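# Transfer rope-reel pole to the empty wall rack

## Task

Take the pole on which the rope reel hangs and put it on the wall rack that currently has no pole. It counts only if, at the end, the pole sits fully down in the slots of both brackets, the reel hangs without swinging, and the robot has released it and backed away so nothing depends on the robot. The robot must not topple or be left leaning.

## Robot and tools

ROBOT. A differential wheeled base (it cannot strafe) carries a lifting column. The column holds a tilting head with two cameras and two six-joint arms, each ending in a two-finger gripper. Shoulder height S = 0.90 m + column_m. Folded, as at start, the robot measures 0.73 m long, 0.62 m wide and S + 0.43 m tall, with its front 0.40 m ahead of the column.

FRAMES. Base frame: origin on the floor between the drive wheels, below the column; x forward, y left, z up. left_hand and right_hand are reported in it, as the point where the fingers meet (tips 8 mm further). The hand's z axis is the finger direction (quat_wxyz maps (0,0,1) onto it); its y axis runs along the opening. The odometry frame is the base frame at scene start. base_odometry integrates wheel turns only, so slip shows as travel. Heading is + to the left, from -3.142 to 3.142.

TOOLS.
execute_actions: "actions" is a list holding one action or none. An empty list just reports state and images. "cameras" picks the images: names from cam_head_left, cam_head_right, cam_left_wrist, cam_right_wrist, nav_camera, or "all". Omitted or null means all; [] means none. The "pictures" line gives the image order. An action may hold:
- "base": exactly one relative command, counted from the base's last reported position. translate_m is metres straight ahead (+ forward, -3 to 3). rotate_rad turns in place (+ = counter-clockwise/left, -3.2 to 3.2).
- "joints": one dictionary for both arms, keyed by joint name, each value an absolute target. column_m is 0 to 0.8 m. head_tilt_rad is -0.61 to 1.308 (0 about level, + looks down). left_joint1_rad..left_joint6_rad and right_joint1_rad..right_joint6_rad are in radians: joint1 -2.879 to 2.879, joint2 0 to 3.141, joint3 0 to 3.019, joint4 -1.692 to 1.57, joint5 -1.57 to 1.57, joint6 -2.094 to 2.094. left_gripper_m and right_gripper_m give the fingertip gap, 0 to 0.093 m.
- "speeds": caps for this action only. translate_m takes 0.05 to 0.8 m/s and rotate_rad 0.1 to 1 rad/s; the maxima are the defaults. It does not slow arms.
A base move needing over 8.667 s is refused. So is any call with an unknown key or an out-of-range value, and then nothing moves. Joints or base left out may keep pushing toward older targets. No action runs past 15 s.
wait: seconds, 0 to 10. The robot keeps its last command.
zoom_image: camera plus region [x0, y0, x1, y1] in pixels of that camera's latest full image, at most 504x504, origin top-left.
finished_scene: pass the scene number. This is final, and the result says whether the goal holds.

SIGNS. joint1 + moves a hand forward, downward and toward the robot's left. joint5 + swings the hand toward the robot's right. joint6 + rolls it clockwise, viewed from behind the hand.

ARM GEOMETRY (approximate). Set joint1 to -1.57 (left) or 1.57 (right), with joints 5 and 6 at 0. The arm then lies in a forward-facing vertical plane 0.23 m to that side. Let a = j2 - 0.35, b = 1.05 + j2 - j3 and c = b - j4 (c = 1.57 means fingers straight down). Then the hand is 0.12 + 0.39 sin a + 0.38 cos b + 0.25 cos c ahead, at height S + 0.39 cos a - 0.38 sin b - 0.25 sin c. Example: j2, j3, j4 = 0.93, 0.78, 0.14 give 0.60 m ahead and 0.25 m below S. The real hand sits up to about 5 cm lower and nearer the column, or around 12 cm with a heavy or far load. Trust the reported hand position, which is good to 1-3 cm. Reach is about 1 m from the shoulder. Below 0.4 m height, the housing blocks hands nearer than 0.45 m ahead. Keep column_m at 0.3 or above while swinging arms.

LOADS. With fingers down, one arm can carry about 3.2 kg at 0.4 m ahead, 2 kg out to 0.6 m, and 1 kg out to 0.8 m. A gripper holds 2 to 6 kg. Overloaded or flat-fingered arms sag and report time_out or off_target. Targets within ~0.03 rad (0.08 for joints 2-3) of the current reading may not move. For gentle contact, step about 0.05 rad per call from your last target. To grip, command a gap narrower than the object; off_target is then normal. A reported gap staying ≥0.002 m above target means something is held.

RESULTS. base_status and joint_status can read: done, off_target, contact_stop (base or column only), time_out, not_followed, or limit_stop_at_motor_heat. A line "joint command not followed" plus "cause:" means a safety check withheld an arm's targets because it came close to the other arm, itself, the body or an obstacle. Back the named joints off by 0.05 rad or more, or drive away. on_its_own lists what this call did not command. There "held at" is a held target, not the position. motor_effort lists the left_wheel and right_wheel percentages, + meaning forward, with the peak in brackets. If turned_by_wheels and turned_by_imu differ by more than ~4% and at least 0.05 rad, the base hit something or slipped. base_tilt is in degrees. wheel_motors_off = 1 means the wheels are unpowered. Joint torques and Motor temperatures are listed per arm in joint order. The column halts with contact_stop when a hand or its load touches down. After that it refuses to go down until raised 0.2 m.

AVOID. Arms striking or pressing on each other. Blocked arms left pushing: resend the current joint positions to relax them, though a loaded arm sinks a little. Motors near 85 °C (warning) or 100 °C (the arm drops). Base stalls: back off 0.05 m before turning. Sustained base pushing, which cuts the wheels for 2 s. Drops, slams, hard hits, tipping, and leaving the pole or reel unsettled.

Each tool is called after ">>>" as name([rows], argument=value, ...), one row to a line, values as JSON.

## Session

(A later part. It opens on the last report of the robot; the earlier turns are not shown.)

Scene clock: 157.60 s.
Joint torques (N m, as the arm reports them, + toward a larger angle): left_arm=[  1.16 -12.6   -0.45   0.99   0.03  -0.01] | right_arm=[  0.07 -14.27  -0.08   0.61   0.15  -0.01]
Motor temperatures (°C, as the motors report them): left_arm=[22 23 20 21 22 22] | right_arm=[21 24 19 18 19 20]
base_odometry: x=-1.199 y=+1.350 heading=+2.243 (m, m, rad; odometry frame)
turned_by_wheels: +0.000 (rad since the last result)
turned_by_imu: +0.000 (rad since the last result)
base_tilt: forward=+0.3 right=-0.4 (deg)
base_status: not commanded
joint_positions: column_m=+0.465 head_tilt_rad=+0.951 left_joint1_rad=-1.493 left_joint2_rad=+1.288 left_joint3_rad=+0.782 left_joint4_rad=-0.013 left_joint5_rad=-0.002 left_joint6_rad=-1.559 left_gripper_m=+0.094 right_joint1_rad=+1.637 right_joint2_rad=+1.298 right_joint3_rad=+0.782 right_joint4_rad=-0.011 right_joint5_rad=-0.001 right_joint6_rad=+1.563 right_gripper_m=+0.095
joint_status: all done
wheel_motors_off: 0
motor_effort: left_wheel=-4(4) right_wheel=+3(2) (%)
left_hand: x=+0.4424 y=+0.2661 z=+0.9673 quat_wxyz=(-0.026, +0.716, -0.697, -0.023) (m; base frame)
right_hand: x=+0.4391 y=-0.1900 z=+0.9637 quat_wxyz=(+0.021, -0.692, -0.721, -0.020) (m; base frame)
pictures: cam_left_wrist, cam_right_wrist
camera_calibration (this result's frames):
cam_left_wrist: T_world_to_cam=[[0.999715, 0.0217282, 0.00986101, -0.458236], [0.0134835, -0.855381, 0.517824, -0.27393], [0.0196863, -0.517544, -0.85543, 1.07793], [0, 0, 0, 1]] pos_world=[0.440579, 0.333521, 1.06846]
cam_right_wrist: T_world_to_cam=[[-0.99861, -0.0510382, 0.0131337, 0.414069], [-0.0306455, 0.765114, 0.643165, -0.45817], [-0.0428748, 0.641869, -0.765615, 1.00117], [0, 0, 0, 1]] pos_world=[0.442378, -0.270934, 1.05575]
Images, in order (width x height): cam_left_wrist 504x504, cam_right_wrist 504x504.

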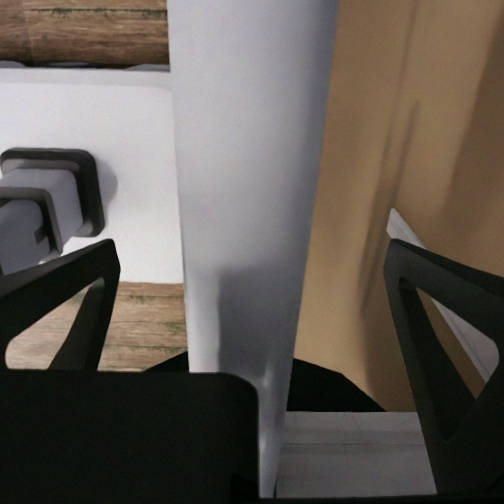

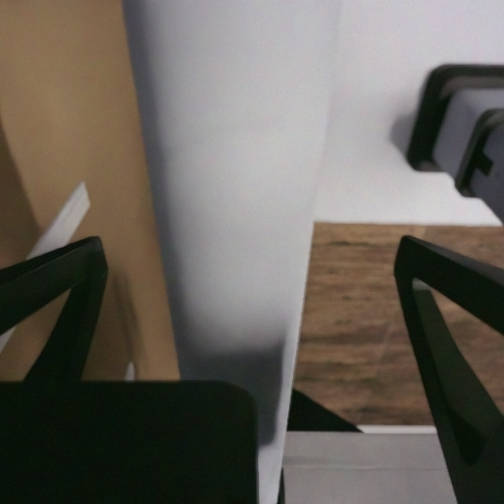

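>>> execute_actions([
  {"joints":{"column_m":0.458}},
], cameras=[])

>>> execute_actions([
  {"joints":{"left_gripper_m":0.0,"right_gripper_m":0.0}},
], cameras=["cam_left_wrist","cam_right_wrist"])

>>> execute_actions([
  {"joints":{"column_m":0.57}},
], cameras=["cam_head_left","cam_head_right"])

Scene clock: 165.43 s.
Joint torques (N m, as the arm reports them, + toward a larger angle): left_arm=[  1.18 -13.39  -0.56   0.96   0.03  -0.01] | right_arm=[ -0.11 -14.36  -0.03   0.63   0.16   0.  ]
Motor temperatures (°C, as the motors report them): left_arm=[22 23 20 21 22 22] | right_arm=[21 24 19 18 19 20]
base_odometry: x=-1.199 y=+1.350 heading=+2.243 (m, m, rad; odometry frame)
turned_by_wheels: +0.000 (rad since the last result)
turned_by_imu: +0.000 (rad since the last result)
base_tilt: forward=+0.4 right=-0.5 (deg)
base_status: not commanded
joint_positions: column_m=+0.458 head_tilt_rad=+0.951 left_joint1_rad=-1.493 left_joint2_rad=+1.288 left_joint3_rad=+0.782 left_joint4_rad=-0.013 left_joint5_rad=-0.002 left_joint6_rad=-1.559 left_gripper_m=+0.094 right_joint1_rad=+1.637 right_joint2_rad=+1.298 right_joint3_rad=+0.782 right_joint4_rad=-0.011 right_joint5_rad=-0.001 right_joint6_rad=+1.563 right_gripper_m=+0.095
joint_status: all done
wheel_motors_off: 0
motor_effort: left_wheel=-3(4) right_wheel=+3(3) (%)
left_hand: x=+0.4424 y=+0.2661 z=+0.9603 quat_wxyz=(-0.026, +0.716, -0.697, -0.023) (m; base frame)
right_hand: x=+0.4391 y=-0.1900 z=+0.9567 quat_wxyz=(+0.021, -0.692, -0.721, -0.020) (m; base frame)
pictures: none
No camera images: the call's "cameras" was empty. Leave "cameras" out to get every camera's image.

Scene clock: 166.17 s.
Joint torques (N m, as the arm reports them, + toward a larger angle): left_arm=[  1.13 -12.89   0.16   0.94   0.04  -0.2 ] | right_arm=[  0.   -14.29  -0.22   0.52   0.14  -0.07]
Motor temperatures (°C, as the motors report them): left_arm=[22 23 20 21 22 22] | right_arm=[21 24 19 18 19 20]
base_odometry: x=-1.199 y=+1.350 heading=+2.243 (m, m, rad; odometry frame)
turned_by_wheels: +0.000 (rad since the last result)
turned_by_imu: +0.000 (rad since the last result)
base_tilt: forward=+0.4 right=-0.5 (deg)
base_status: not commanded
joint_positions: column_m=+0.458 head_tilt_rad=+0.951 left_joint1_rad=-1.493 left_joint2_rad=+1.288 left_joint3_rad=+0.771 left_joint4_rad=-0.013 left_joint5_rad=-0.003 left_joint6_rad=-1.538 left_gripper_m=+0.025 right_joint1_rad=+1.637 right_joint2_rad=+1.298 right_joint3_rad=+0.785 right_joint4_rad=-0.007 right_joint5_rad=+0.000 right_joint6_rad=+1.569 right_gripper_m=+0.026
joint_status: left_gripper_m off_target (ended at +0.025, target +0.000); right_gripper_m off_target (ended at +0.026, target +0.000)
wheel_motors_off: 0
motor_effort: left_wheel=-3(4) right_wheel=+3(4) (%)
left_hand: x=+0.4349 y=+0.2657 z=+0.9600 quat_wxyz=(-0.022, +0.709, -0.705, -0.027) (m; base frame)
right_hand: x=+0.4416 y=-0.1900 z=+0.9567 quat_wxyz=(+0.019, -0.694, -0.719, -0.022) (m; base frame)
pictures: cam_left_wrist, cam_right_wrist
camera_calibration (this result's frames):
cam_left_wrist: T_world_to_cam=[[0.999992, 0.00105136, -0.0038166, -0.432172], [0.00287669, -0.855307, 0.518113, -0.26608], [-0.00271964, -0.51812, -0.855303, 1.0814], [0, 0, 0, 1]] pos_world=[0.435876, 0.333171, 1.06114]
cam_right_wrist: T_world_to_cam=[[-0.998978, -0.0445981, 0.00740191, 0.423549], [-0.0294081, 0.765424, 0.642854, -0.453804], [-0.0343357, 0.64198, -0.765953, 0.992492], [0, 0, 0, 1]] pos_world=[0.443849, -0.270918, 1.0488]
Images, in order (width x height): cam_left_wrist 504x504, cam_right_wrist 504x504.

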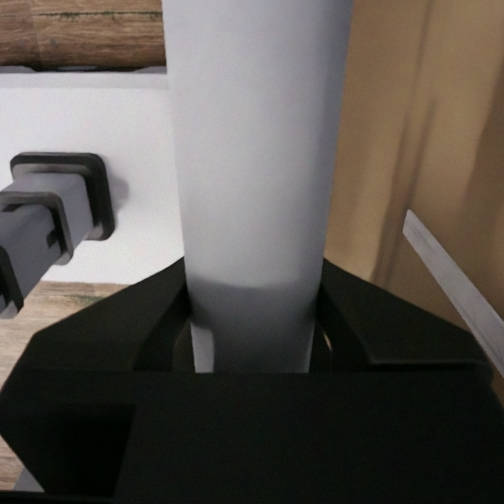

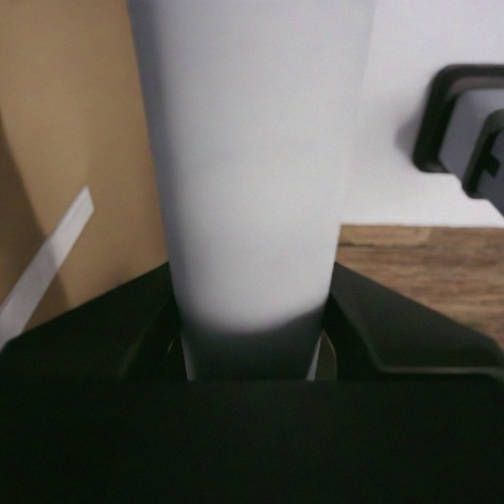

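Scene clock: 168.23 s.
Joint torques (N m, as the arm reports them, + toward a larger angle): left_arm=[  1.29 -15.11  -0.71   0.77  -0.04  -0.24] | right_arm=[  0.01 -15.58  -0.43   0.43  -0.04  -0.07]
Motor temperatures (°C, as the motors report them): left_arm=[22 23 20 21 22 22] | right_arm=[21 25 19 18 19 20]
base_odometry: x=-1.199 y=+1.350 heading=+2.243 (m, m, rad; odometry frame)
turned_by_wheels: +0.000 (rad since the last result)
turned_by_imu: +0.000 (rad since the last result)
base_tilt: forward=+0.4 right=-0.4 (deg)
base_status: not commanded
joint_positions: column_m=+0.570 head_tilt_rad=+0.951 left_joint1_rad=-1.495 left_joint2_rad=+1.314 left_joint3_rad=+0.782 left_joint4_rad=-0.009 left_joint5_rad=+0.000 left_joint6_rad=-1.533 left_gripper_m=+0.025 right_joint1_rad=+1.637 right_joint2_rad=+1.314 right_joint3_rad=+0.787 right_joint4_rad=-0.004 right_joint5_rad=+0.005 right_joint6_rad=+1.573 right_gripper_m=+0.026
joint_status: all done
wheel_motors_off: 0
motor_effort: left_wheel=-4(5) right_wheel=+4(3) (%)
left_hand: x=+0.4324 y=+0.2648 z=+1.0639 quat_wxyz=(-0.016, +0.707, -0.706, -0.030) (m; base frame)
right_hand: x=+0.4373 y=-0.1908 z=+1.0635 quat_wxyz=(+0.021, -0.696, -0.718, -0.016) (m; base frame)
pictures: cam_head_left, cam_head_right
camera_calibration (this result's frames):
cam_head_left: T_world_to_cam=[[-0.0720981, -0.993196, 0.0914519, -0.11088], [-0.839719, 0.0109667, -0.54291, 0.887567], [0.538213, -0.115937, -0.834797, 1.2013], [0, 0, 0, 1]] pos_world=[0.0907586, 0.0194153, 1.49485]
cam_head_right: T_world_to_cam=[[-0.0755636, -0.993526, 0.0848287, -0.149567], [-0.834711, 0.0164874, -0.550441, 0.896385], [0.545479, -0.112401, -0.830553, 1.20047], [0, 0, 0, 1]] pos_world=[0.082088, -0.0284437, 1.50315]
Images, in order (width x height): cam_head_left 504x504, cam_head_right 504x504.

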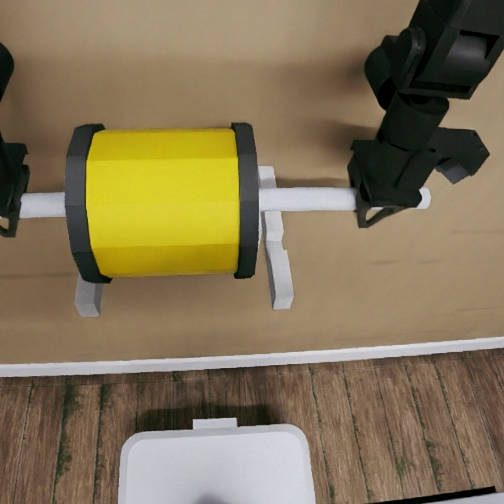

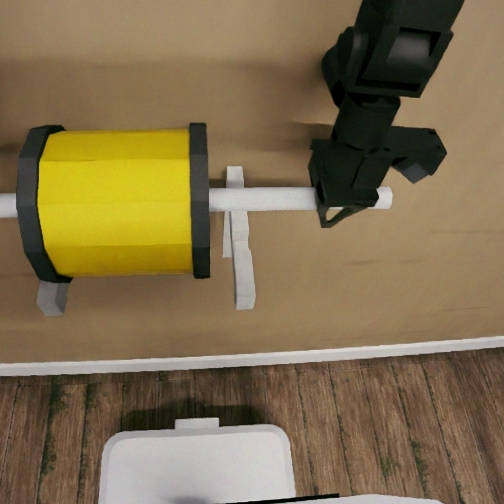

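>>> execute_actions([
  {"base":{"translate_m":-2.32},"speeds":{"translate_m":0.45}},
], cameras=["cam_head_left"])

>>> execute_actions([
  {"base":{"rotate_rad":1.56},"speeds":{"rotate_rad":0.45},"joints":{"head_tilt_rad":0.55}},
], cameras=["cam_head_left","cam_head_right","nav_camera"])

Scene clock: 217.93 s.
Joint torques (N m, as the arm reports them, + toward a larger angle): left_arm=[  1.47 -15.19  -0.3    0.76  -0.04  -0.25] | right_arm=[ -0.05 -15.78  -0.21   0.35  -0.03  -0.09]
Motor temperatures (°C, as the motors report them): left_arm=[22 23 20 21 22 22] | right_arm=[21 25 19 18 19 20]
base_odometry: x=+0.246 y=-0.466 heading=+2.241 (m, m, rad; odometry frame)
turned_by_wheels: -0.002 (rad since the last result)
turned_by_imu: +0.003 (rad since the last result)
base_tilt: forward=+0.3 right=-0.5 (deg)
base_status: done
joint_positions: column_m=+0.570 head_tilt_rad=+0.951 left_joint1_rad=-1.495 left_joint2_rad=+1.317 left_joint3_rad=+0.776 left_joint4_rad=-0.009 left_joint5_rad=+0.000 left_joint6_rad=-1.533 left_gripper_m=+0.025 right_joint1_rad=+1.637 right_joint2_rad=+1.317 right_joint3_rad=+0.781 right_joint4_rad=-0.004 right_joint5_rad=+0.005 right_joint6_rad=+1.573 right_gripper_m=+0.026
joint_status: not commanded
wheel_motors_off: 0
motor_effort: left_wheel=-3(61) right_wheel=+2(66) (%)
left_hand: x=+0.4274 y=+0.2646 z=+1.0629 quat_wxyz=(-0.013, +0.707, -0.706, -0.033) (m; base frame)
right_hand: x=+0.4324 y=-0.1909 z=+1.0626 quat_wxyz=(+0.024, -0.695, -0.718, -0.013) (m; base frame)
pictures: cam_head_left
camera_calibration (this result's frames):
cam_head_left: T_world_to_cam=[[-0.0720913, -0.993196, 0.0914572, -0.110889], [-0.83976, 0.0109667, -0.542847, 0.887473], [0.538151, -0.115937, -0.834837, 1.20136], [0, 0, 0, 1]] pos_world=[0.0907541, 0.0194153, 1.49485]
Images, in order (width x height): cam_head_left 504x504.

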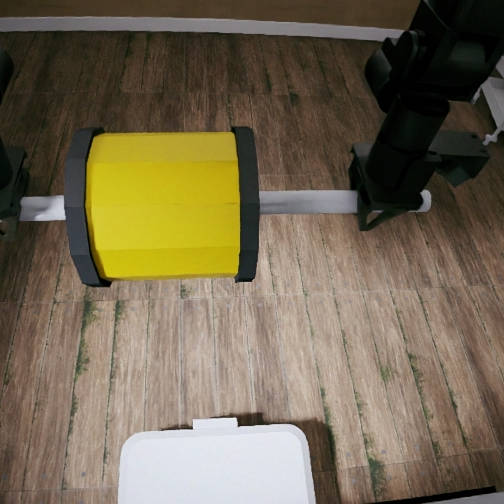

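Scene clock: 222.40 s.
Joint torques (N m, as the arm reports them, + toward a larger angle): left_arm=[  1.3  -14.98  -0.36   0.64  -0.04  -0.25] | right_arm=[  0.44 -15.81  -0.26   0.44  -0.04  -0.09]
Motor temperatures (°C, as the motors report them): left_arm=[22 23 20 21 22 22] | right_arm=[21 25 19 18 19 20]
base_odometry: x=+0.246 y=-0.466 heading=-2.483 (m, m, rad; odometry frame)
turned_by_wheels: +1.559 (rad since the last result)
turned_by_imu: +1.563 (rad since the last result)
base_tilt: forward=+0.4 right=-0.5 (deg)
base_status: done
joint_positions: column_m=+0.570 head_tilt_rad=+0.568 left_joint1_rad=-1.496 left_joint2_rad=+1.317 left_joint3_rad=+0.777 left_joint4_rad=-0.009 left_joint5_rad=+0.000 left_joint6_rad=-1.533 left_gripper_m=+0.025 right_joint1_rad=+1.636 right_joint2_rad=+1.317 right_joint3_rad=+0.782 right_joint4_rad=-0.004 right_joint5_rad=+0.005 right_joint6_rad=+1.573 right_gripper_m=+0.026
joint_status: all done
wheel_motors_off: 0
motor_effort: left_wheel=-5(64) right_wheel=+5(64) (%)
left_hand: x=+0.4282 y=+0.2641 z=+1.0629 quat_wxyz=(-0.013, +0.707, -0.707, -0.032) (m; base frame)
right_hand: x=+0.4329 y=-0.1915 z=+1.0625 quat_wxyz=(+0.024, -0.696, -0.718, -0.013) (m; base frame)
pictures: cam_head_left, cam_head_right, nav_camera
camera_calibration (this result's frames):
cam_head_left: T_world_to_cam=[[-0.101066, -0.993196, 0.0578547, -0.057158], [-0.575767, 0.0109667, -0.817541, 1.30167], [0.811344, -0.115937, -0.572958, 0.780248], [0, 0, 0, 1]] pos_world=[0.110631, 0.0194153, 1.51452]
cam_head_right: T_world_to_cam=[[-0.101804, -0.993526, 0.0504161, -0.0947127], [-0.568306, 0.0164874, -0.822652, 1.3066], [0.816495, -0.112401, -0.566305, 0.77578], [0, 0, 0, 1]] pos_world=[0.0994843, -0.0284437, 1.51898]
Images, in order (width x height): cam_head_left 504x504, cam_head_right 504x504, nav_camera 504x504.

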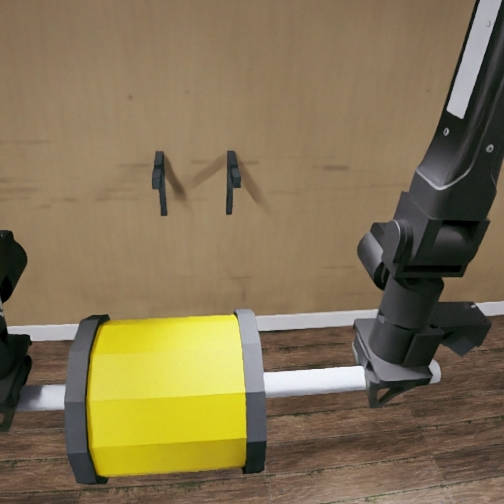

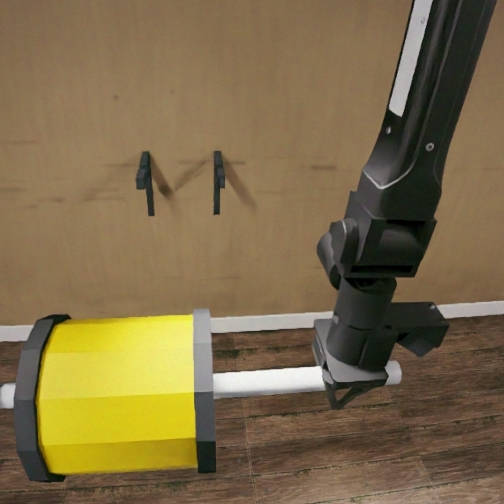

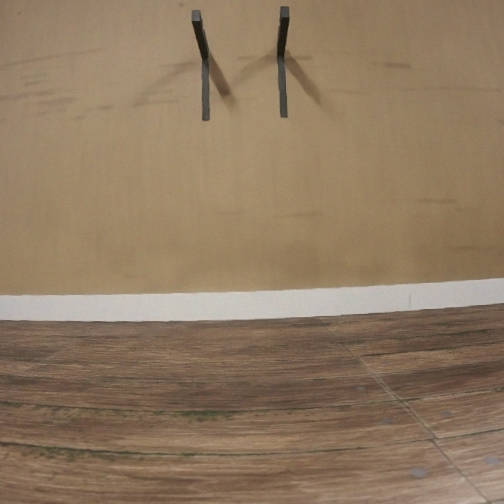

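>>> zoom_image(camera="cam_head_left", region=[130, 135, 270, 225])

>>> zoom_image(camera="nav_camera", region=[0, 260, 504, 504])

>>> zoom_image(camera="nav_camera", region=[170, 0, 320, 130])

Region (130, 135, 270, 225) of cam_head_left's 504x504 image, scaled by 3.600, with more detail than that image has; it fills the top 324 rows of this view, and the rest is white.

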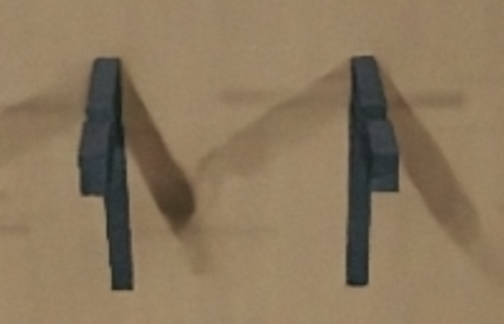

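Region (0, 260, 504, 504) of nav_camera's 504x504 image, scaled by 1.000; it fills the top 244 rows of this view, and the rest is white.

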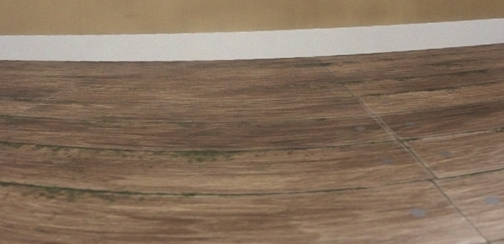

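Region (170, 0, 320, 130) of nav_camera's 504x504 image, scaled by 3.360, with more detail than that image has; it fills the top 437 rows of this view, and the rest is white.

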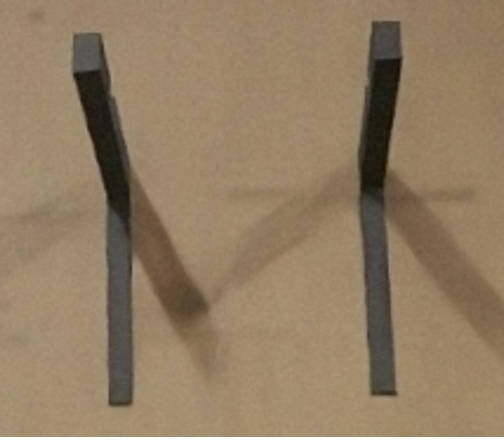

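>>> execute_actions([
  {"base":{"rotate_rad":-0.066},"speeds":{"rotate_rad":0.3}},
], cameras=[])

>>> execute_actions([
  {"base":{"translate_m":0.7},"speeds":{"translate_m":0.4}},
], cameras=[])

>>> execute_actions([
  {"base":{"rotate_rad":0.06},"speeds":{"rotate_rad":0.3},"joints":{"head_tilt_rad":0.85}},
], cameras=["cam_head_left","cam_head_right","nav_camera"])

Scene clock: 280.00 s.
Joint torques (N m, as the arm reports them, + toward a larger angle): left_arm=[  1.43 -15.14  -0.49   0.76  -0.04  -0.25] | right_arm=[  0.04 -15.85  -0.17   0.37  -0.02  -0.09]
Motor temperatures (°C, as the motors report them): left_arm=[22 24 20 21 22 22] | right_arm=[21 25 19 18 19 20]
base_odometry: x=+0.246 y=-0.466 heading=-2.548 (m, m, rad; odometry frame)
turned_by_wheels: -0.065 (rad since the last result)
turned_by_imu: -0.067 (rad since the last result)
base_tilt: forward=+0.5 right=-0.5 (deg)
base_status: done
joint_positions: column_m=+0.570 head_tilt_rad=+0.568 left_joint1_rad=-1.499 left_joint2_rad=+1.317 left_joint3_rad=+0.778 left_joint4_rad=-0.009 left_joint5_rad=+0.000 left_joint6_rad=-1.533 left_gripper_m=+0.025 right_joint1_rad=+1.634 right_joint2_rad=+1.317 right_joint3_rad=+0.782 right_joint4_rad=-0.004 right_joint5_rad=+0.005 right_joint6_rad=+1.573 right_gripper_m=+0.026
joint_status: not commanded
wheel_motors_off: 0
motor_effort: left_wheel=+5(28) right_wheel=-6(19) (%)
left_hand: x=+0.4289 y=+0.2629 z=+1.0628 quat_wxyz=(-0.013, +0.706, -0.707, -0.031) (m; base frame)
right_hand: x=+0.4330 y=-0.1924 z=+1.0625 quat_wxyz=(+0.023, -0.696, -0.718, -0.012) (m; base frame)
pictures: none
No camera images: the call's "cameras" was empty. Leave "cameras" out to get every camera's image.

Scene clock: 283.07 s.
Joint torques (N m, as the arm reports them, + toward a larger angle): left_arm=[  1.6  -15.28  -0.68   0.71  -0.03  -0.23] | right_arm=[  0.18 -16.11  -0.41   0.39  -0.03  -0.07]
Motor temperatures (°C, as the motors report them): left_arm=[22 24 20 21 22 22] | right_arm=[21 25 19 18 19 20]
base_odometry: x=-0.334 y=-0.858 heading=-2.546 (m, m, rad; odometry frame)
turned_by_wheels: +0.002 (rad since the last result)
turned_by_imu: +0.000 (rad since the last result)
base_tilt: forward=+0.4 right=-0.5 (deg)
base_status: done
joint_positions: column_m=+0.570 head_tilt_rad=+0.568 left_joint1_rad=-1.499 left_joint2_rad=+1.319 left_joint3_rad=+0.782 left_joint4_rad=-0.009 left_joint5_rad=+0.000 left_joint6_rad=-1.534 left_gripper_m=+0.025 right_joint1_rad=+1.634 right_joint2_rad=+1.317 right_joint3_rad=+0.786 right_joint4_rad=-0.004 right_joint5_rad=+0.005 right_joint6_rad=+1.571 right_gripper_m=+0.026
joint_status: not commanded
wheel_motors_off: 0
motor_effort: left_wheel=+1(90) right_wheel=-2(53) (%)
left_hand: x=+0.4303 y=+0.2630 z=+1.0621 quat_wxyz=(-0.013, +0.707, -0.707, -0.030) (m; base frame)
right_hand: x=+0.4356 y=-0.1923 z=+1.0624 quat_wxyz=(+0.022, -0.696, -0.718, -0.014) (m; base frame)
pictures: none
No camera images: the call's "cameras" was empty. Leave "cameras" out to get every camera's image.

Scene clock: 284.17 s.
Joint torques (N m, as the arm reports them, + toward a larger angle): left_arm=[  1.69 -15.34  -0.78   0.75  -0.03  -0.23] | right_arm=[ -0.03 -15.96  -0.37   0.37  -0.02  -0.07]
Motor temperatures (°C, as the motors report them): left_arm=[22 24 20 21 22 22] | right_arm=[21 25 19 18 19 20]
base_odometry: x=-0.334 y=-0.858 heading=-2.489 (m, m, rad; odometry frame)
turned_by_wheels: +0.057 (rad since the last result)
turned_by_imu: +0.057 (rad since the last result)
base_tilt: forward=+0.4 right=-0.5 (deg)
base_status: done
joint_positions: column_m=+0.570 head_tilt_rad=+0.851 left_joint1_rad=-1.499 left_joint2_rad=+1.319 left_joint3_rad=+0.781 left_joint4_rad=-0.009 left_joint5_rad=+0.000 left_joint6_rad=-1.535 left_gripper_m=+0.025 right_joint1_rad=+1.634 right_joint2_rad=+1.317 right_joint3_rad=+0.786 right_joint4_rad=-0.004 right_joint5_rad=+0.004 right_joint6_rad=+1.571 right_gripper_m=+0.026
joint_status: all done
wheel_motors_off: 0
motor_effort: left_wheel=-1(66) right_wheel=+4(49) (%)
left_hand: x=+0.4300 y=+0.2629 z=+1.0621 quat_wxyz=(-0.013, +0.707, -0.706, -0.031) (m; base frame)
right_hand: x=+0.4356 y=-0.1925 z=+1.0624 quat_wxyz=(+0.022, -0.695, -0.718, -0.014) (m; base frame)
pictures: cam_head_left, cam_head_right, nav_camera
camera_calibration (this result's frames):
cam_head_left: T_world_to_cam=[[-0.0808664, -0.993196, 0.0837986, -0.098534], [-0.781334, 0.0109667, -0.624016, 1.01084], [0.618852, -0.115937, -0.776905, 1.10719], [0, 0, 0, 1]] pos_world=[0.0966486, 0.0194153, 1.49922]
cam_head_right: T_world_to_cam=[[-0.0836536, -0.993526, 0.0768625, -0.136768], [-0.7756, 0.0164874, -0.63101, 1.01879], [0.625658, -0.112401, -0.771958, 1.1053], [0, 0, 0, 1]] pos_world=[0.0871926, -0.0284437, 1.50662]
Images, in order (width x height): cam_head_left 504x504, cam_head_right 504x504, nav_camera 504x504.

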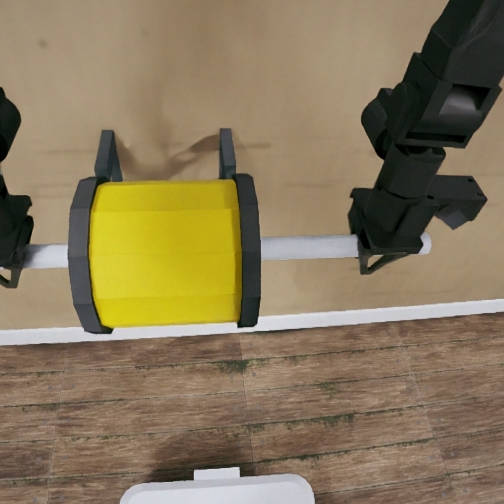

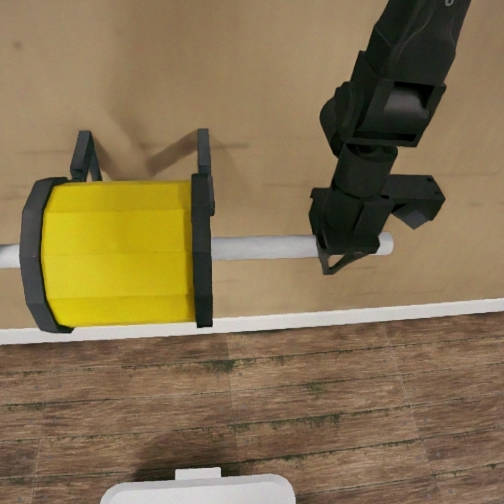

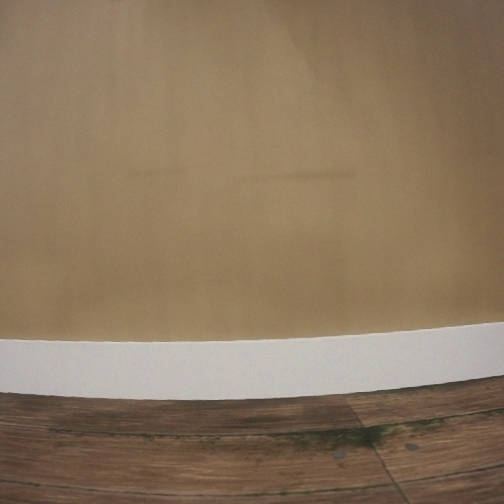

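>>> execute_actions([
  {"base":{"rotate_rad":0.039},"speeds":{"rotate_rad":0.3}},
], cameras=["cam_head_left","nav_camera"])

Scene clock: 319.03 s.
Joint torques (N m, as the arm reports them, + toward a larger angle): left_arm=[  1.47 -15.62  -0.66   0.77  -0.02  -0.23] | right_arm=[  0.28 -16.14  -0.38   0.39   0.02  -0.07]
Motor temperatures (°C, as the motors report them): left_arm=[22 24 20 21 22 22] | right_arm=[21 26 19 18 19 20]
base_odometry: x=-0.335 y=-0.858 heading=-2.452 (m, m, rad; odometry frame)
turned_by_wheels: +0.037 (rad since the last result)
turned_by_imu: +0.035 (rad since the last result)
base_tilt: forward=+0.4 right=-0.4 (deg)
base_status: done
joint_positions: column_m=+0.570 head_tilt_rad=+0.851 left_joint1_rad=-1.498 left_joint2_rad=+1.319 left_joint3_rad=+0.780 left_joint4_rad=-0.009 left_joint5_rad=+0.000 left_joint6_rad=-1.536 left_gripper_m=+0.025 right_joint1_rad=+1.634 right_joint2_rad=+1.317 right_joint3_rad=+0.786 right_joint4_rad=-0.004 right_joint5_rad=+0.003 right_joint6_rad=+1.569 right_gripper_m=+0.026
joint_status: not commanded
wheel_motors_off: 0
motor_effort: left_wheel=-1(81) right_wheel=-1(46) (%)
left_hand: x=+0.4296 y=+0.2631 z=+1.0622 quat_wxyz=(-0.013, +0.707, -0.706, -0.031) (m; base frame)
right_hand: x=+0.4354 y=-0.1923 z=+1.0623 quat_wxyz=(+0.022, -0.695, -0.719, -0.014) (m; base frame)
pictures: cam_head_left, nav_camera
camera_calibration (this result's frames):
cam_head_left: T_world_to_cam=[[-0.0808595, -0.993196, 0.0838052, -0.0985447], [-0.781386, 0.0109667, -0.623952, 1.01074], [0.618788, -0.115937, -0.776956, 1.10728], [0, 0, 0, 1]] pos_world=[0.096644, 0.0194153, 1.49922]
Images, in order (width x height): cam_head_left 504x504, nav_camera 504x504.

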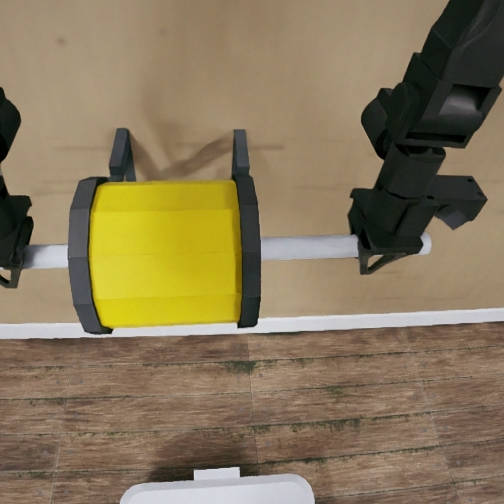

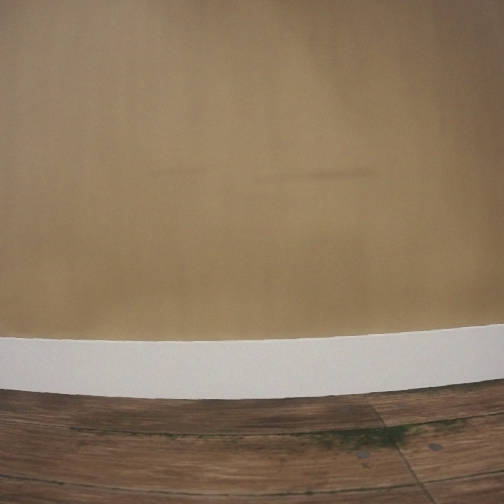

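>>> execute_actions([
  {"base":{"translate_m":0.325},"speeds":{"translate_m":0.2},"joints":{"head_tilt_rad":0.95,"column_m":0.5}},
], cameras=["cam_head_left","cam_head_right"])

>>> zoom_image(camera="cam_head_right", region=[180, 120, 300, 300])

>>> zoom_image(camera="cam_head_left", region=[0, 120, 120, 310])

Scene clock: 342.87 s.
Joint torques (N m, as the arm reports them, + toward a larger angle): left_arm=[  1.58 -15.42  -0.68   0.65  -0.04  -0.23] | right_arm=[  0.33 -16.11  -0.45   0.42   0.01  -0.06]
Motor temperatures (°C, as the motors report them): left_arm=[22 24 20 21 22 22] | right_arm=[21 26 19 18 19 20]
base_odometry: x=-0.585 y=-1.065 heading=-2.450 (m, m, rad; odometry frame)
turned_by_wheels: +0.002 (rad since the last result)
turned_by_imu: +0.000 (rad since the last result)
base_tilt: forward=+0.4 right=-0.4 (deg)
base_status: done
joint_positions: column_m=+0.500 head_tilt_rad=+0.951 left_joint1_rad=-1.498 left_joint2_rad=+1.320 left_joint3_rad=+0.781 left_joint4_rad=-0.009 left_joint5_rad=+0.000 left_joint6_rad=-1.536 left_gripper_m=+0.025 right_joint1_rad=+1.634 right_joint2_rad=+1.318 right_joint3_rad=+0.787 right_joint4_rad=-0.004 right_joint5_rad=+0.003 right_joint6_rad=+1.569 right_gripper_m=+0.026
joint_status: all done
wheel_motors_off: 0
motor_effort: left_wheel=+1(84) right_wheel=-1(46) (%)
left_hand: x=+0.4295 y=+0.2631 z=+0.9921 quat_wxyz=(-0.013, +0.707, -0.706, -0.031) (m; base frame)
right_hand: x=+0.4354 y=-0.1923 z=+0.9922 quat_wxyz=(+0.022, -0.695, -0.719, -0.014) (m; base frame)
pictures: cam_head_left, cam_head_right
camera_calibration (this result's frames):
cam_head_left: T_world_to_cam=[[-0.0721371, -0.993196, 0.0914211, -0.104443], [-0.839488, 0.0109667, -0.543268, 0.850158], [0.538569, -0.115937, -0.834567, 1.14262], [0, 0, 0, 1]] pos_world=[0.0907847, 0.0194153, 1.425]
cam_head_right: T_world_to_cam=[[-0.0755998, -0.993526, 0.0847964, -0.143591], [-0.834476, 0.0164874, -0.550797, 0.858447], [0.545833, -0.112401, -0.830321, 1.14208], [0, 0, 0, 1]] pos_world=[0.0821105, -0.0284437, 1.4333]
Images, in order (width x height): cam_head_left 504x504, cam_head_right 504x504.

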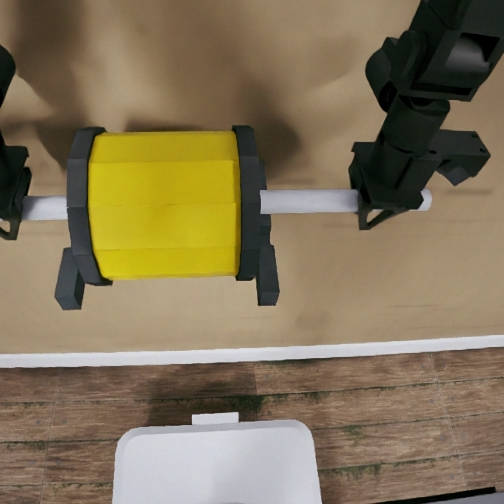

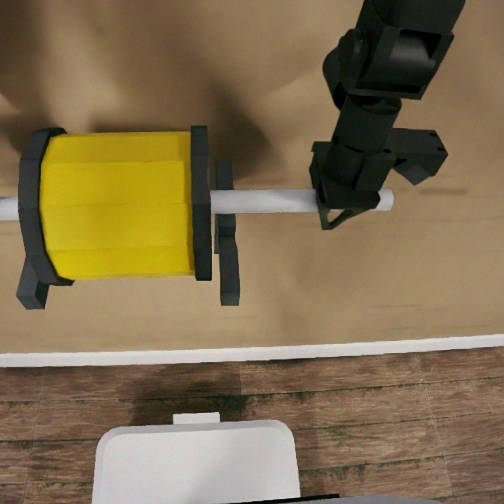

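Region (180, 120, 300, 300) of cam_head_right's 504x504 image, scaled by 2.800, with more detail than that image has.

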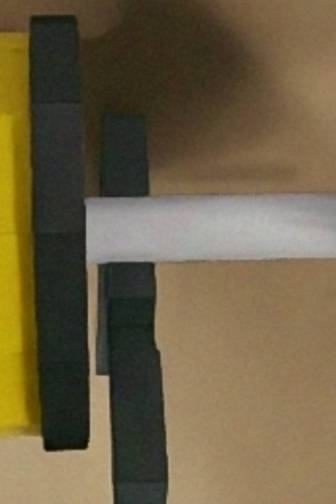

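Region (0, 120, 120, 310) of cam_head_left's 504x504 image, scaled by 2.653, with more detail than that image has; it fills the left 318 columns of this view, and the rest is white.

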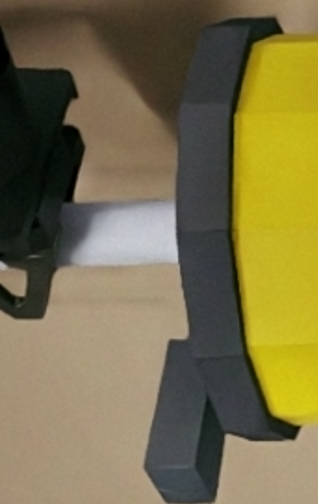

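>>> execute_actions([
  {"joints":{"column_m":0.455}},
], cameras=["cam_head_left","cam_head_right","cam_left_wrist","cam_right_wrist"])

>>> zoom_image(camera="cam_head_right", region=[180, 120, 300, 300])

>>> zoom_image(camera="cam_head_left", region=[0, 120, 120, 310])

Scene clock: 357.40 s.
Joint torques (N m, as the arm reports them, + toward a larger angle): left_arm=[  1.54 -15.37  -0.88   0.68  -0.04  -0.22] | right_arm=[  0.27 -16.04  -0.45   0.34   0.01  -0.07]
Motor temperatures (°C, as the motors report them): left_arm=[22 24 20 21 22 22] | right_arm=[21 26 19 18 19 20]
base_odometry: x=-0.585 y=-1.065 heading=-2.450 (m, m, rad; odometry frame)
turned_by_wheels: +0.000 (rad since the last result)
turned_by_imu: +0.000 (rad since the last result)
base_tilt: forward=+0.4 right=-0.4 (deg)
base_status: not commanded
joint_positions: column_m=+0.455 head_tilt_rad=+0.951 left_joint1_rad=-1.498 left_joint2_rad=+1.320 left_joint3_rad=+0.781 left_joint4_rad=-0.009 left_joint5_rad=+0.000 left_joint6_rad=-1.536 left_gripper_m=+0.025 right_joint1_rad=+1.634 right_joint2_rad=+1.318 right_joint3_rad=+0.787 right_joint4_rad=-0.004 right_joint5_rad=+0.003 right_joint6_rad=+1.569 right_gripper_m=+0.026
joint_status: all done
wheel_motors_off: 0
motor_effort: left_wheel=+4(4) right_wheel=-3(5) (%)
left_hand: x=+0.4295 y=+0.2631 z=+0.9471 quat_wxyz=(-0.013, +0.707, -0.706, -0.031) (m; base frame)
right_hand: x=+0.4354 y=-0.1923 z=+0.9472 quat_wxyz=(+0.022, -0.695, -0.719, -0.014) (m; base frame)
pictures: cam_head_left, cam_head_right, cam_left_wrist, cam_right_wrist
camera_calibration (this result's frames):
cam_head_left: T_world_to_cam=[[-0.0721371, -0.993196, 0.0914211, -0.100329], [-0.839488, 0.0109667, -0.543268, 0.825709], [0.538569, -0.115937, -0.834567, 1.10506], [0, 0, 0, 1]] pos_world=[0.0907847, 0.0194153, 1.38]
cam_head_right: T_world_to_cam=[[-0.0755998, -0.993526, 0.0847964, -0.139775], [-0.834476, 0.0164874, -0.550797, 0.833658], [0.545833, -0.112401, -0.830321, 1.10472], [0, 0, 0, 1]] pos_world=[0.0821105, -0.0284437, 1.3883]
cam_left_wrist: T_world_to_cam=[[0.99977, -0.00224967, -0.0213467, -0.409204], [0.00927666, -0.851537, 0.524213, -0.271095], [-0.0193568, -0.52429, -0.85132, 1.074], [0, 0, 0, 1]] pos_world=[0.432413, 0.331317, 1.04769]
cam_right_wrist: T_world_to_cam=[[-0.998819, -0.0428809, 0.022848, 0.402933], [-0.0184771, 0.770126, 0.637624, -0.444995], [-0.0449377, 0.636448, -0.770009, 0.993883], [0, 0, 0, 1]] pos_world=[0.438897, -0.272575, 1.03983]
Images, in order (width x height): cam_head_left 504x504, cam_head_right 504x504, cam_left_wrist 504x504, cam_right_wrist 504x504.

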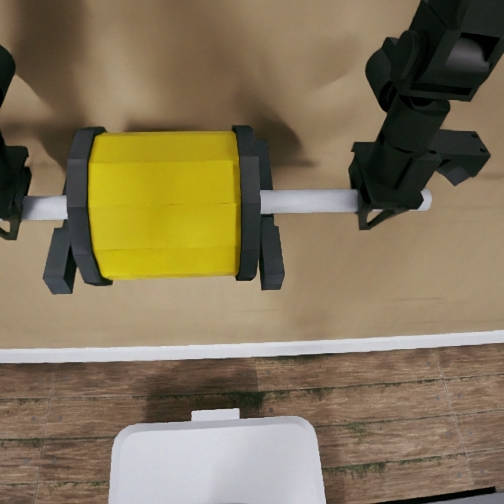

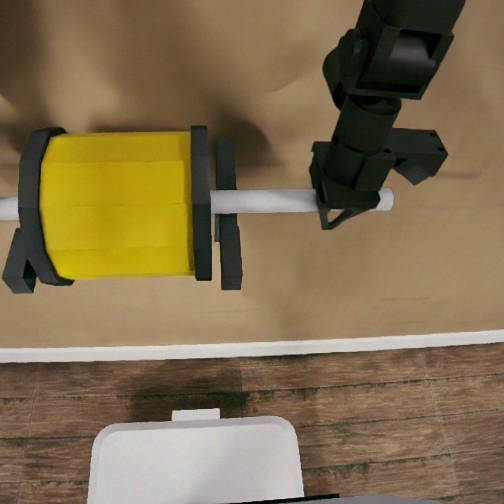

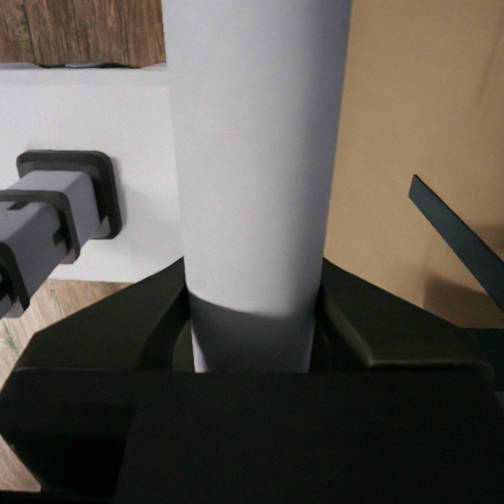

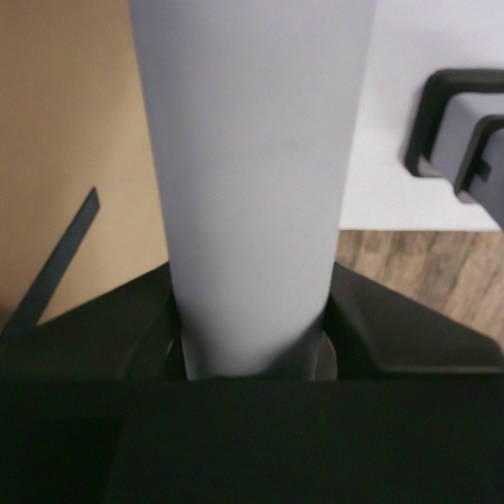

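Region (180, 120, 300, 300) of cam_head_right's 504x504 image, scaled by 2.800, with more detail than that image has.

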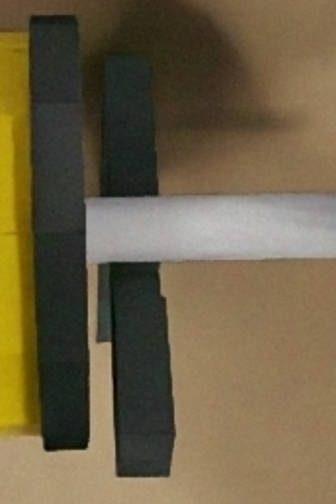

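Region (0, 120, 120, 310) of cam_head_left's 504x504 image, scaled by 2.653, with more detail than that image has; it fills the left 318 columns of this view, and the rest is white.

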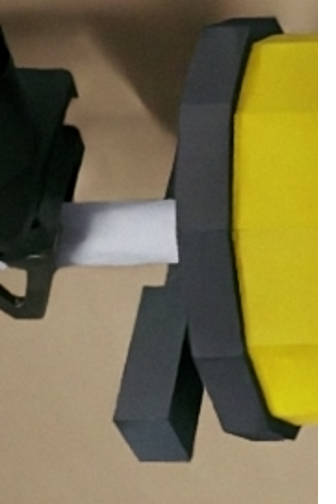

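>>> execute_actions([
  {"joints":{"column_m":0.428}},
], cameras=["cam_head_left","cam_head_right"])

>>> zoom_image(camera="cam_head_right", region=[180, 120, 300, 300])

>>> zoom_image(camera="cam_head_left", region=[0, 120, 120, 310])

Scene clock: 372.00 s.
Joint torques (N m, as the arm reports them, + toward a larger angle): left_arm=[  1.51 -14.85  -1.16   0.75   0.01  -0.27] | right_arm=[  0.16 -16.23  -0.63   0.38   0.06  -0.12]
Motor temperatures (°C, as the motors report them): left_arm=[22 24 20 21 22 22] | right_arm=[21 26 19 18 19 20]
base_odometry: x=-0.585 y=-1.065 heading=-2.450 (m, m, rad; odometry frame)
turned_by_wheels: +0.000 (rad since the last result)
turned_by_imu: +0.000 (rad since the last result)
base_tilt: forward=+0.4 right=-0.5 (deg)
base_status: not commanded
joint_positions: column_m=+0.428 head_tilt_rad=+0.951 left_joint1_rad=-1.498 left_joint2_rad=+1.315 left_joint3_rad=+0.789 left_joint4_rad=-0.008 left_joint5_rad=-0.002 left_joint6_rad=-1.529 left_gripper_m=+0.025 right_joint1_rad=+1.634 right_joint2_rad=+1.318 right_joint3_rad=+0.791 right_joint4_rad=-0.003 right_joint5_rad=+0.002 right_joint6_rad=+1.578 right_gripper_m=+0.026
joint_status: all done
wheel_motors_off: 0
motor_effort: left_wheel=+3(5) right_wheel=-3(3) (%)
left_hand: x=+0.4371 y=+0.2635 z=+0.9215 quat_wxyz=(-0.019, +0.705, -0.709, -0.027) (m; base frame)
right_hand: x=+0.4380 y=-0.1920 z=+0.9202 quat_wxyz=(+0.021, -0.698, -0.715, -0.016) (m; base frame)
pictures: cam_head_left, cam_head_right
camera_calibration (this result's frames):
cam_head_left: T_world_to_cam=[[-0.0721319, -0.993196, 0.0914253, -0.0978662], [-0.839519, 0.0109667, -0.54322, 0.810971], [0.538521, -0.115937, -0.834598, 1.08257], [0, 0, 0, 1]] pos_world=[0.0907812, 0.0194153, 1.35299]
cam_head_right: T_world_to_cam=[[-0.075595, -0.993526, 0.0848008, -0.137491], [-0.834508, 0.0164874, -0.550749, 0.818718], [0.545785, -0.112401, -0.830352, 1.08234], [0, 0, 0, 1]] pos_world=[0.0821075, -0.0284437, 1.36129]
Images, in order (width x height): cam_head_left 504x504, cam_head_right 504x504.

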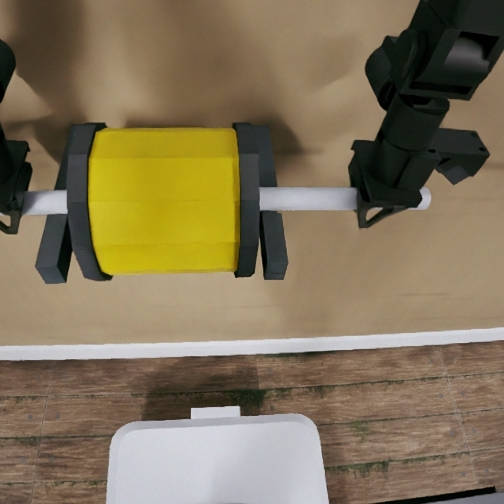

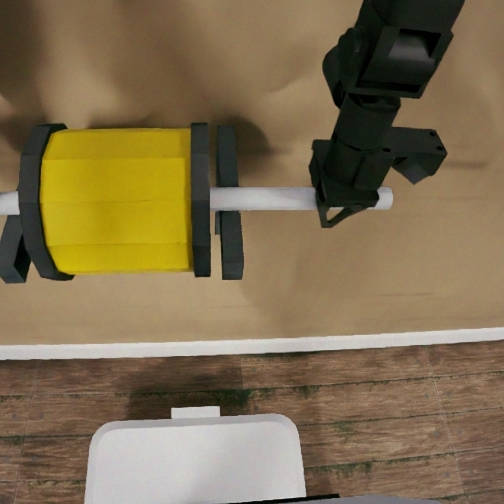

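Region (180, 120, 300, 300) of cam_head_right's 504x504 image, scaled by 2.800, with more detail than that image has.

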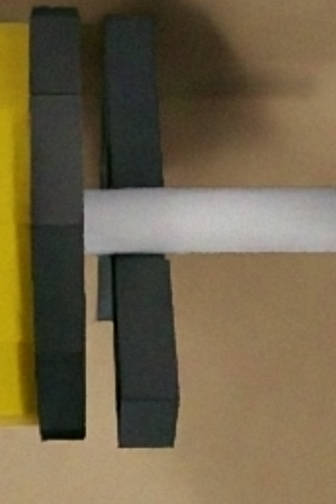

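Region (0, 120, 120, 310) of cam_head_left's 504x504 image, scaled by 2.653, with more detail than that image has; it fills the left 318 columns of this view, and the rest is white.

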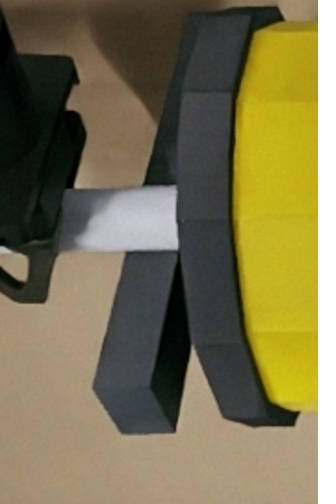

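>>> execute_actions([
  {"joints":{"column_m":0.41}},
], cameras=["cam_head_left","cam_head_right"])

>>> zoom_image(camera="cam_head_right", region=[180, 120, 300, 300])

>>> zoom_image(camera="cam_head_left", region=[0, 120, 120, 310])

Scene clock: 380.90 s.
Joint torques (N m, as the arm reports them, + toward a larger angle): left_arm=[  1.5  -15.18  -1.23   0.73   0.02  -0.3 ] | right_arm=[  0.05 -16.12  -0.75   0.3    0.1   -0.16]
Motor temperatures (°C, as the motors report them): left_arm=[22 24 20 21 22 22] | right_arm=[21 26 19 18 19 20]
base_odometry: x=-0.585 y=-1.065 heading=-2.450 (m, m, rad; odometry frame)
turned_by_wheels: +0.000 (rad since the last result)
turned_by_imu: -0.001 (rad since the last result)
base_tilt: forward=+0.4 right=-0.6 (deg)
base_status: not commanded
joint_positions: column_m=+0.410 head_tilt_rad=+0.951 left_joint1_rad=-1.498 left_joint2_rad=+1.310 left_joint3_rad=+0.788 left_joint4_rad=-0.006 left_joint5_rad=-0.002 left_joint6_rad=-1.526 left_gripper_m=+0.025 right_joint1_rad=+1.634 right_joint2_rad=+1.318 right_joint3_rad=+0.791 right_joint4_rad=-0.001 right_joint5_rad=+0.001 right_joint6_rad=+1.581 right_gripper_m=+0.026
joint_status: all done
wheel_motors_off: 0
motor_effort: left_wheel=+2(3) right_wheel=-2(5) (%)
left_hand: x=+0.4390 y=+0.2636 z=+0.9051 quat_wxyz=(-0.021, +0.704, -0.710, -0.025) (m; base frame)
right_hand: x=+0.4384 y=-0.1918 z=+0.9022 quat_wxyz=(+0.021, -0.699, -0.714, -0.017) (m; base frame)
pictures: cam_head_left, cam_head_right
camera_calibration (this result's frames):
cam_head_left: T_world_to_cam=[[-0.0721318, -0.993196, 0.0914253, -0.0962217], [-0.839519, 0.0109667, -0.543219, 0.8012], [0.538521, -0.115937, -0.834598, 1.06756], [0, 0, 0, 1]] pos_world=[0.0907811, 0.0194153, 1.335]
cam_head_right: T_world_to_cam=[[-0.0755949, -0.993526, 0.0848008, -0.135966], [-0.834508, 0.0164874, -0.550749, 0.808811], [0.545785, -0.112401, -0.830352, 1.0674], [0, 0, 0, 1]] pos_world=[0.0821075, -0.0284437, 1.3433]
Images, in order (width x height): cam_head_left 504x504, cam_head_right 504x504.

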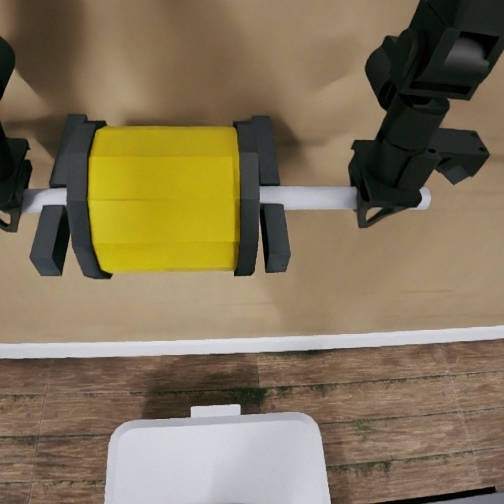

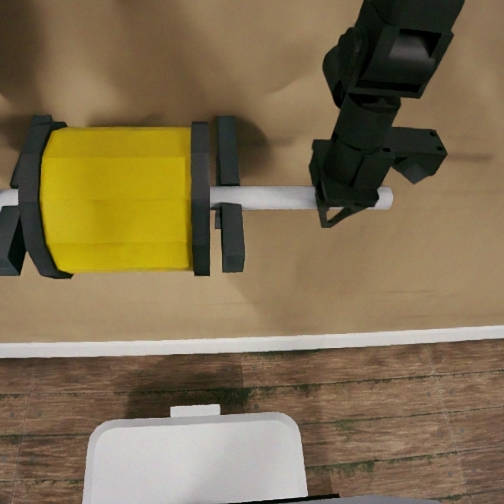

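Region (180, 120, 300, 300) of cam_head_right's 504x504 image, scaled by 2.800, with more detail than that image has.

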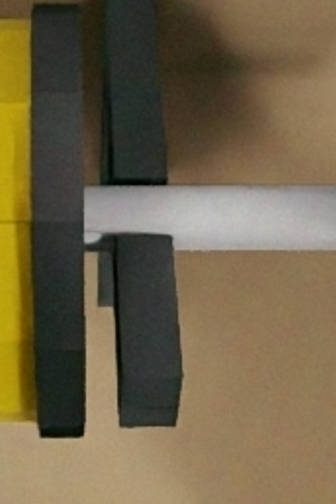

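Region (0, 120, 120, 310) of cam_head_left's 504x504 image, scaled by 2.653, with more detail than that image has; it fills the left 318 columns of this view, and the rest is white.

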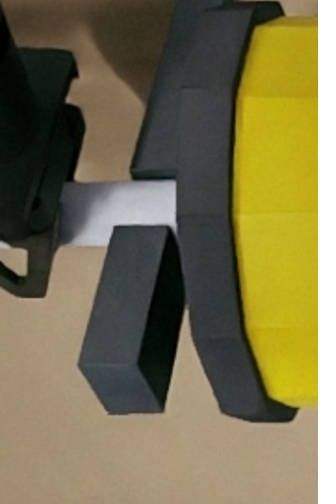

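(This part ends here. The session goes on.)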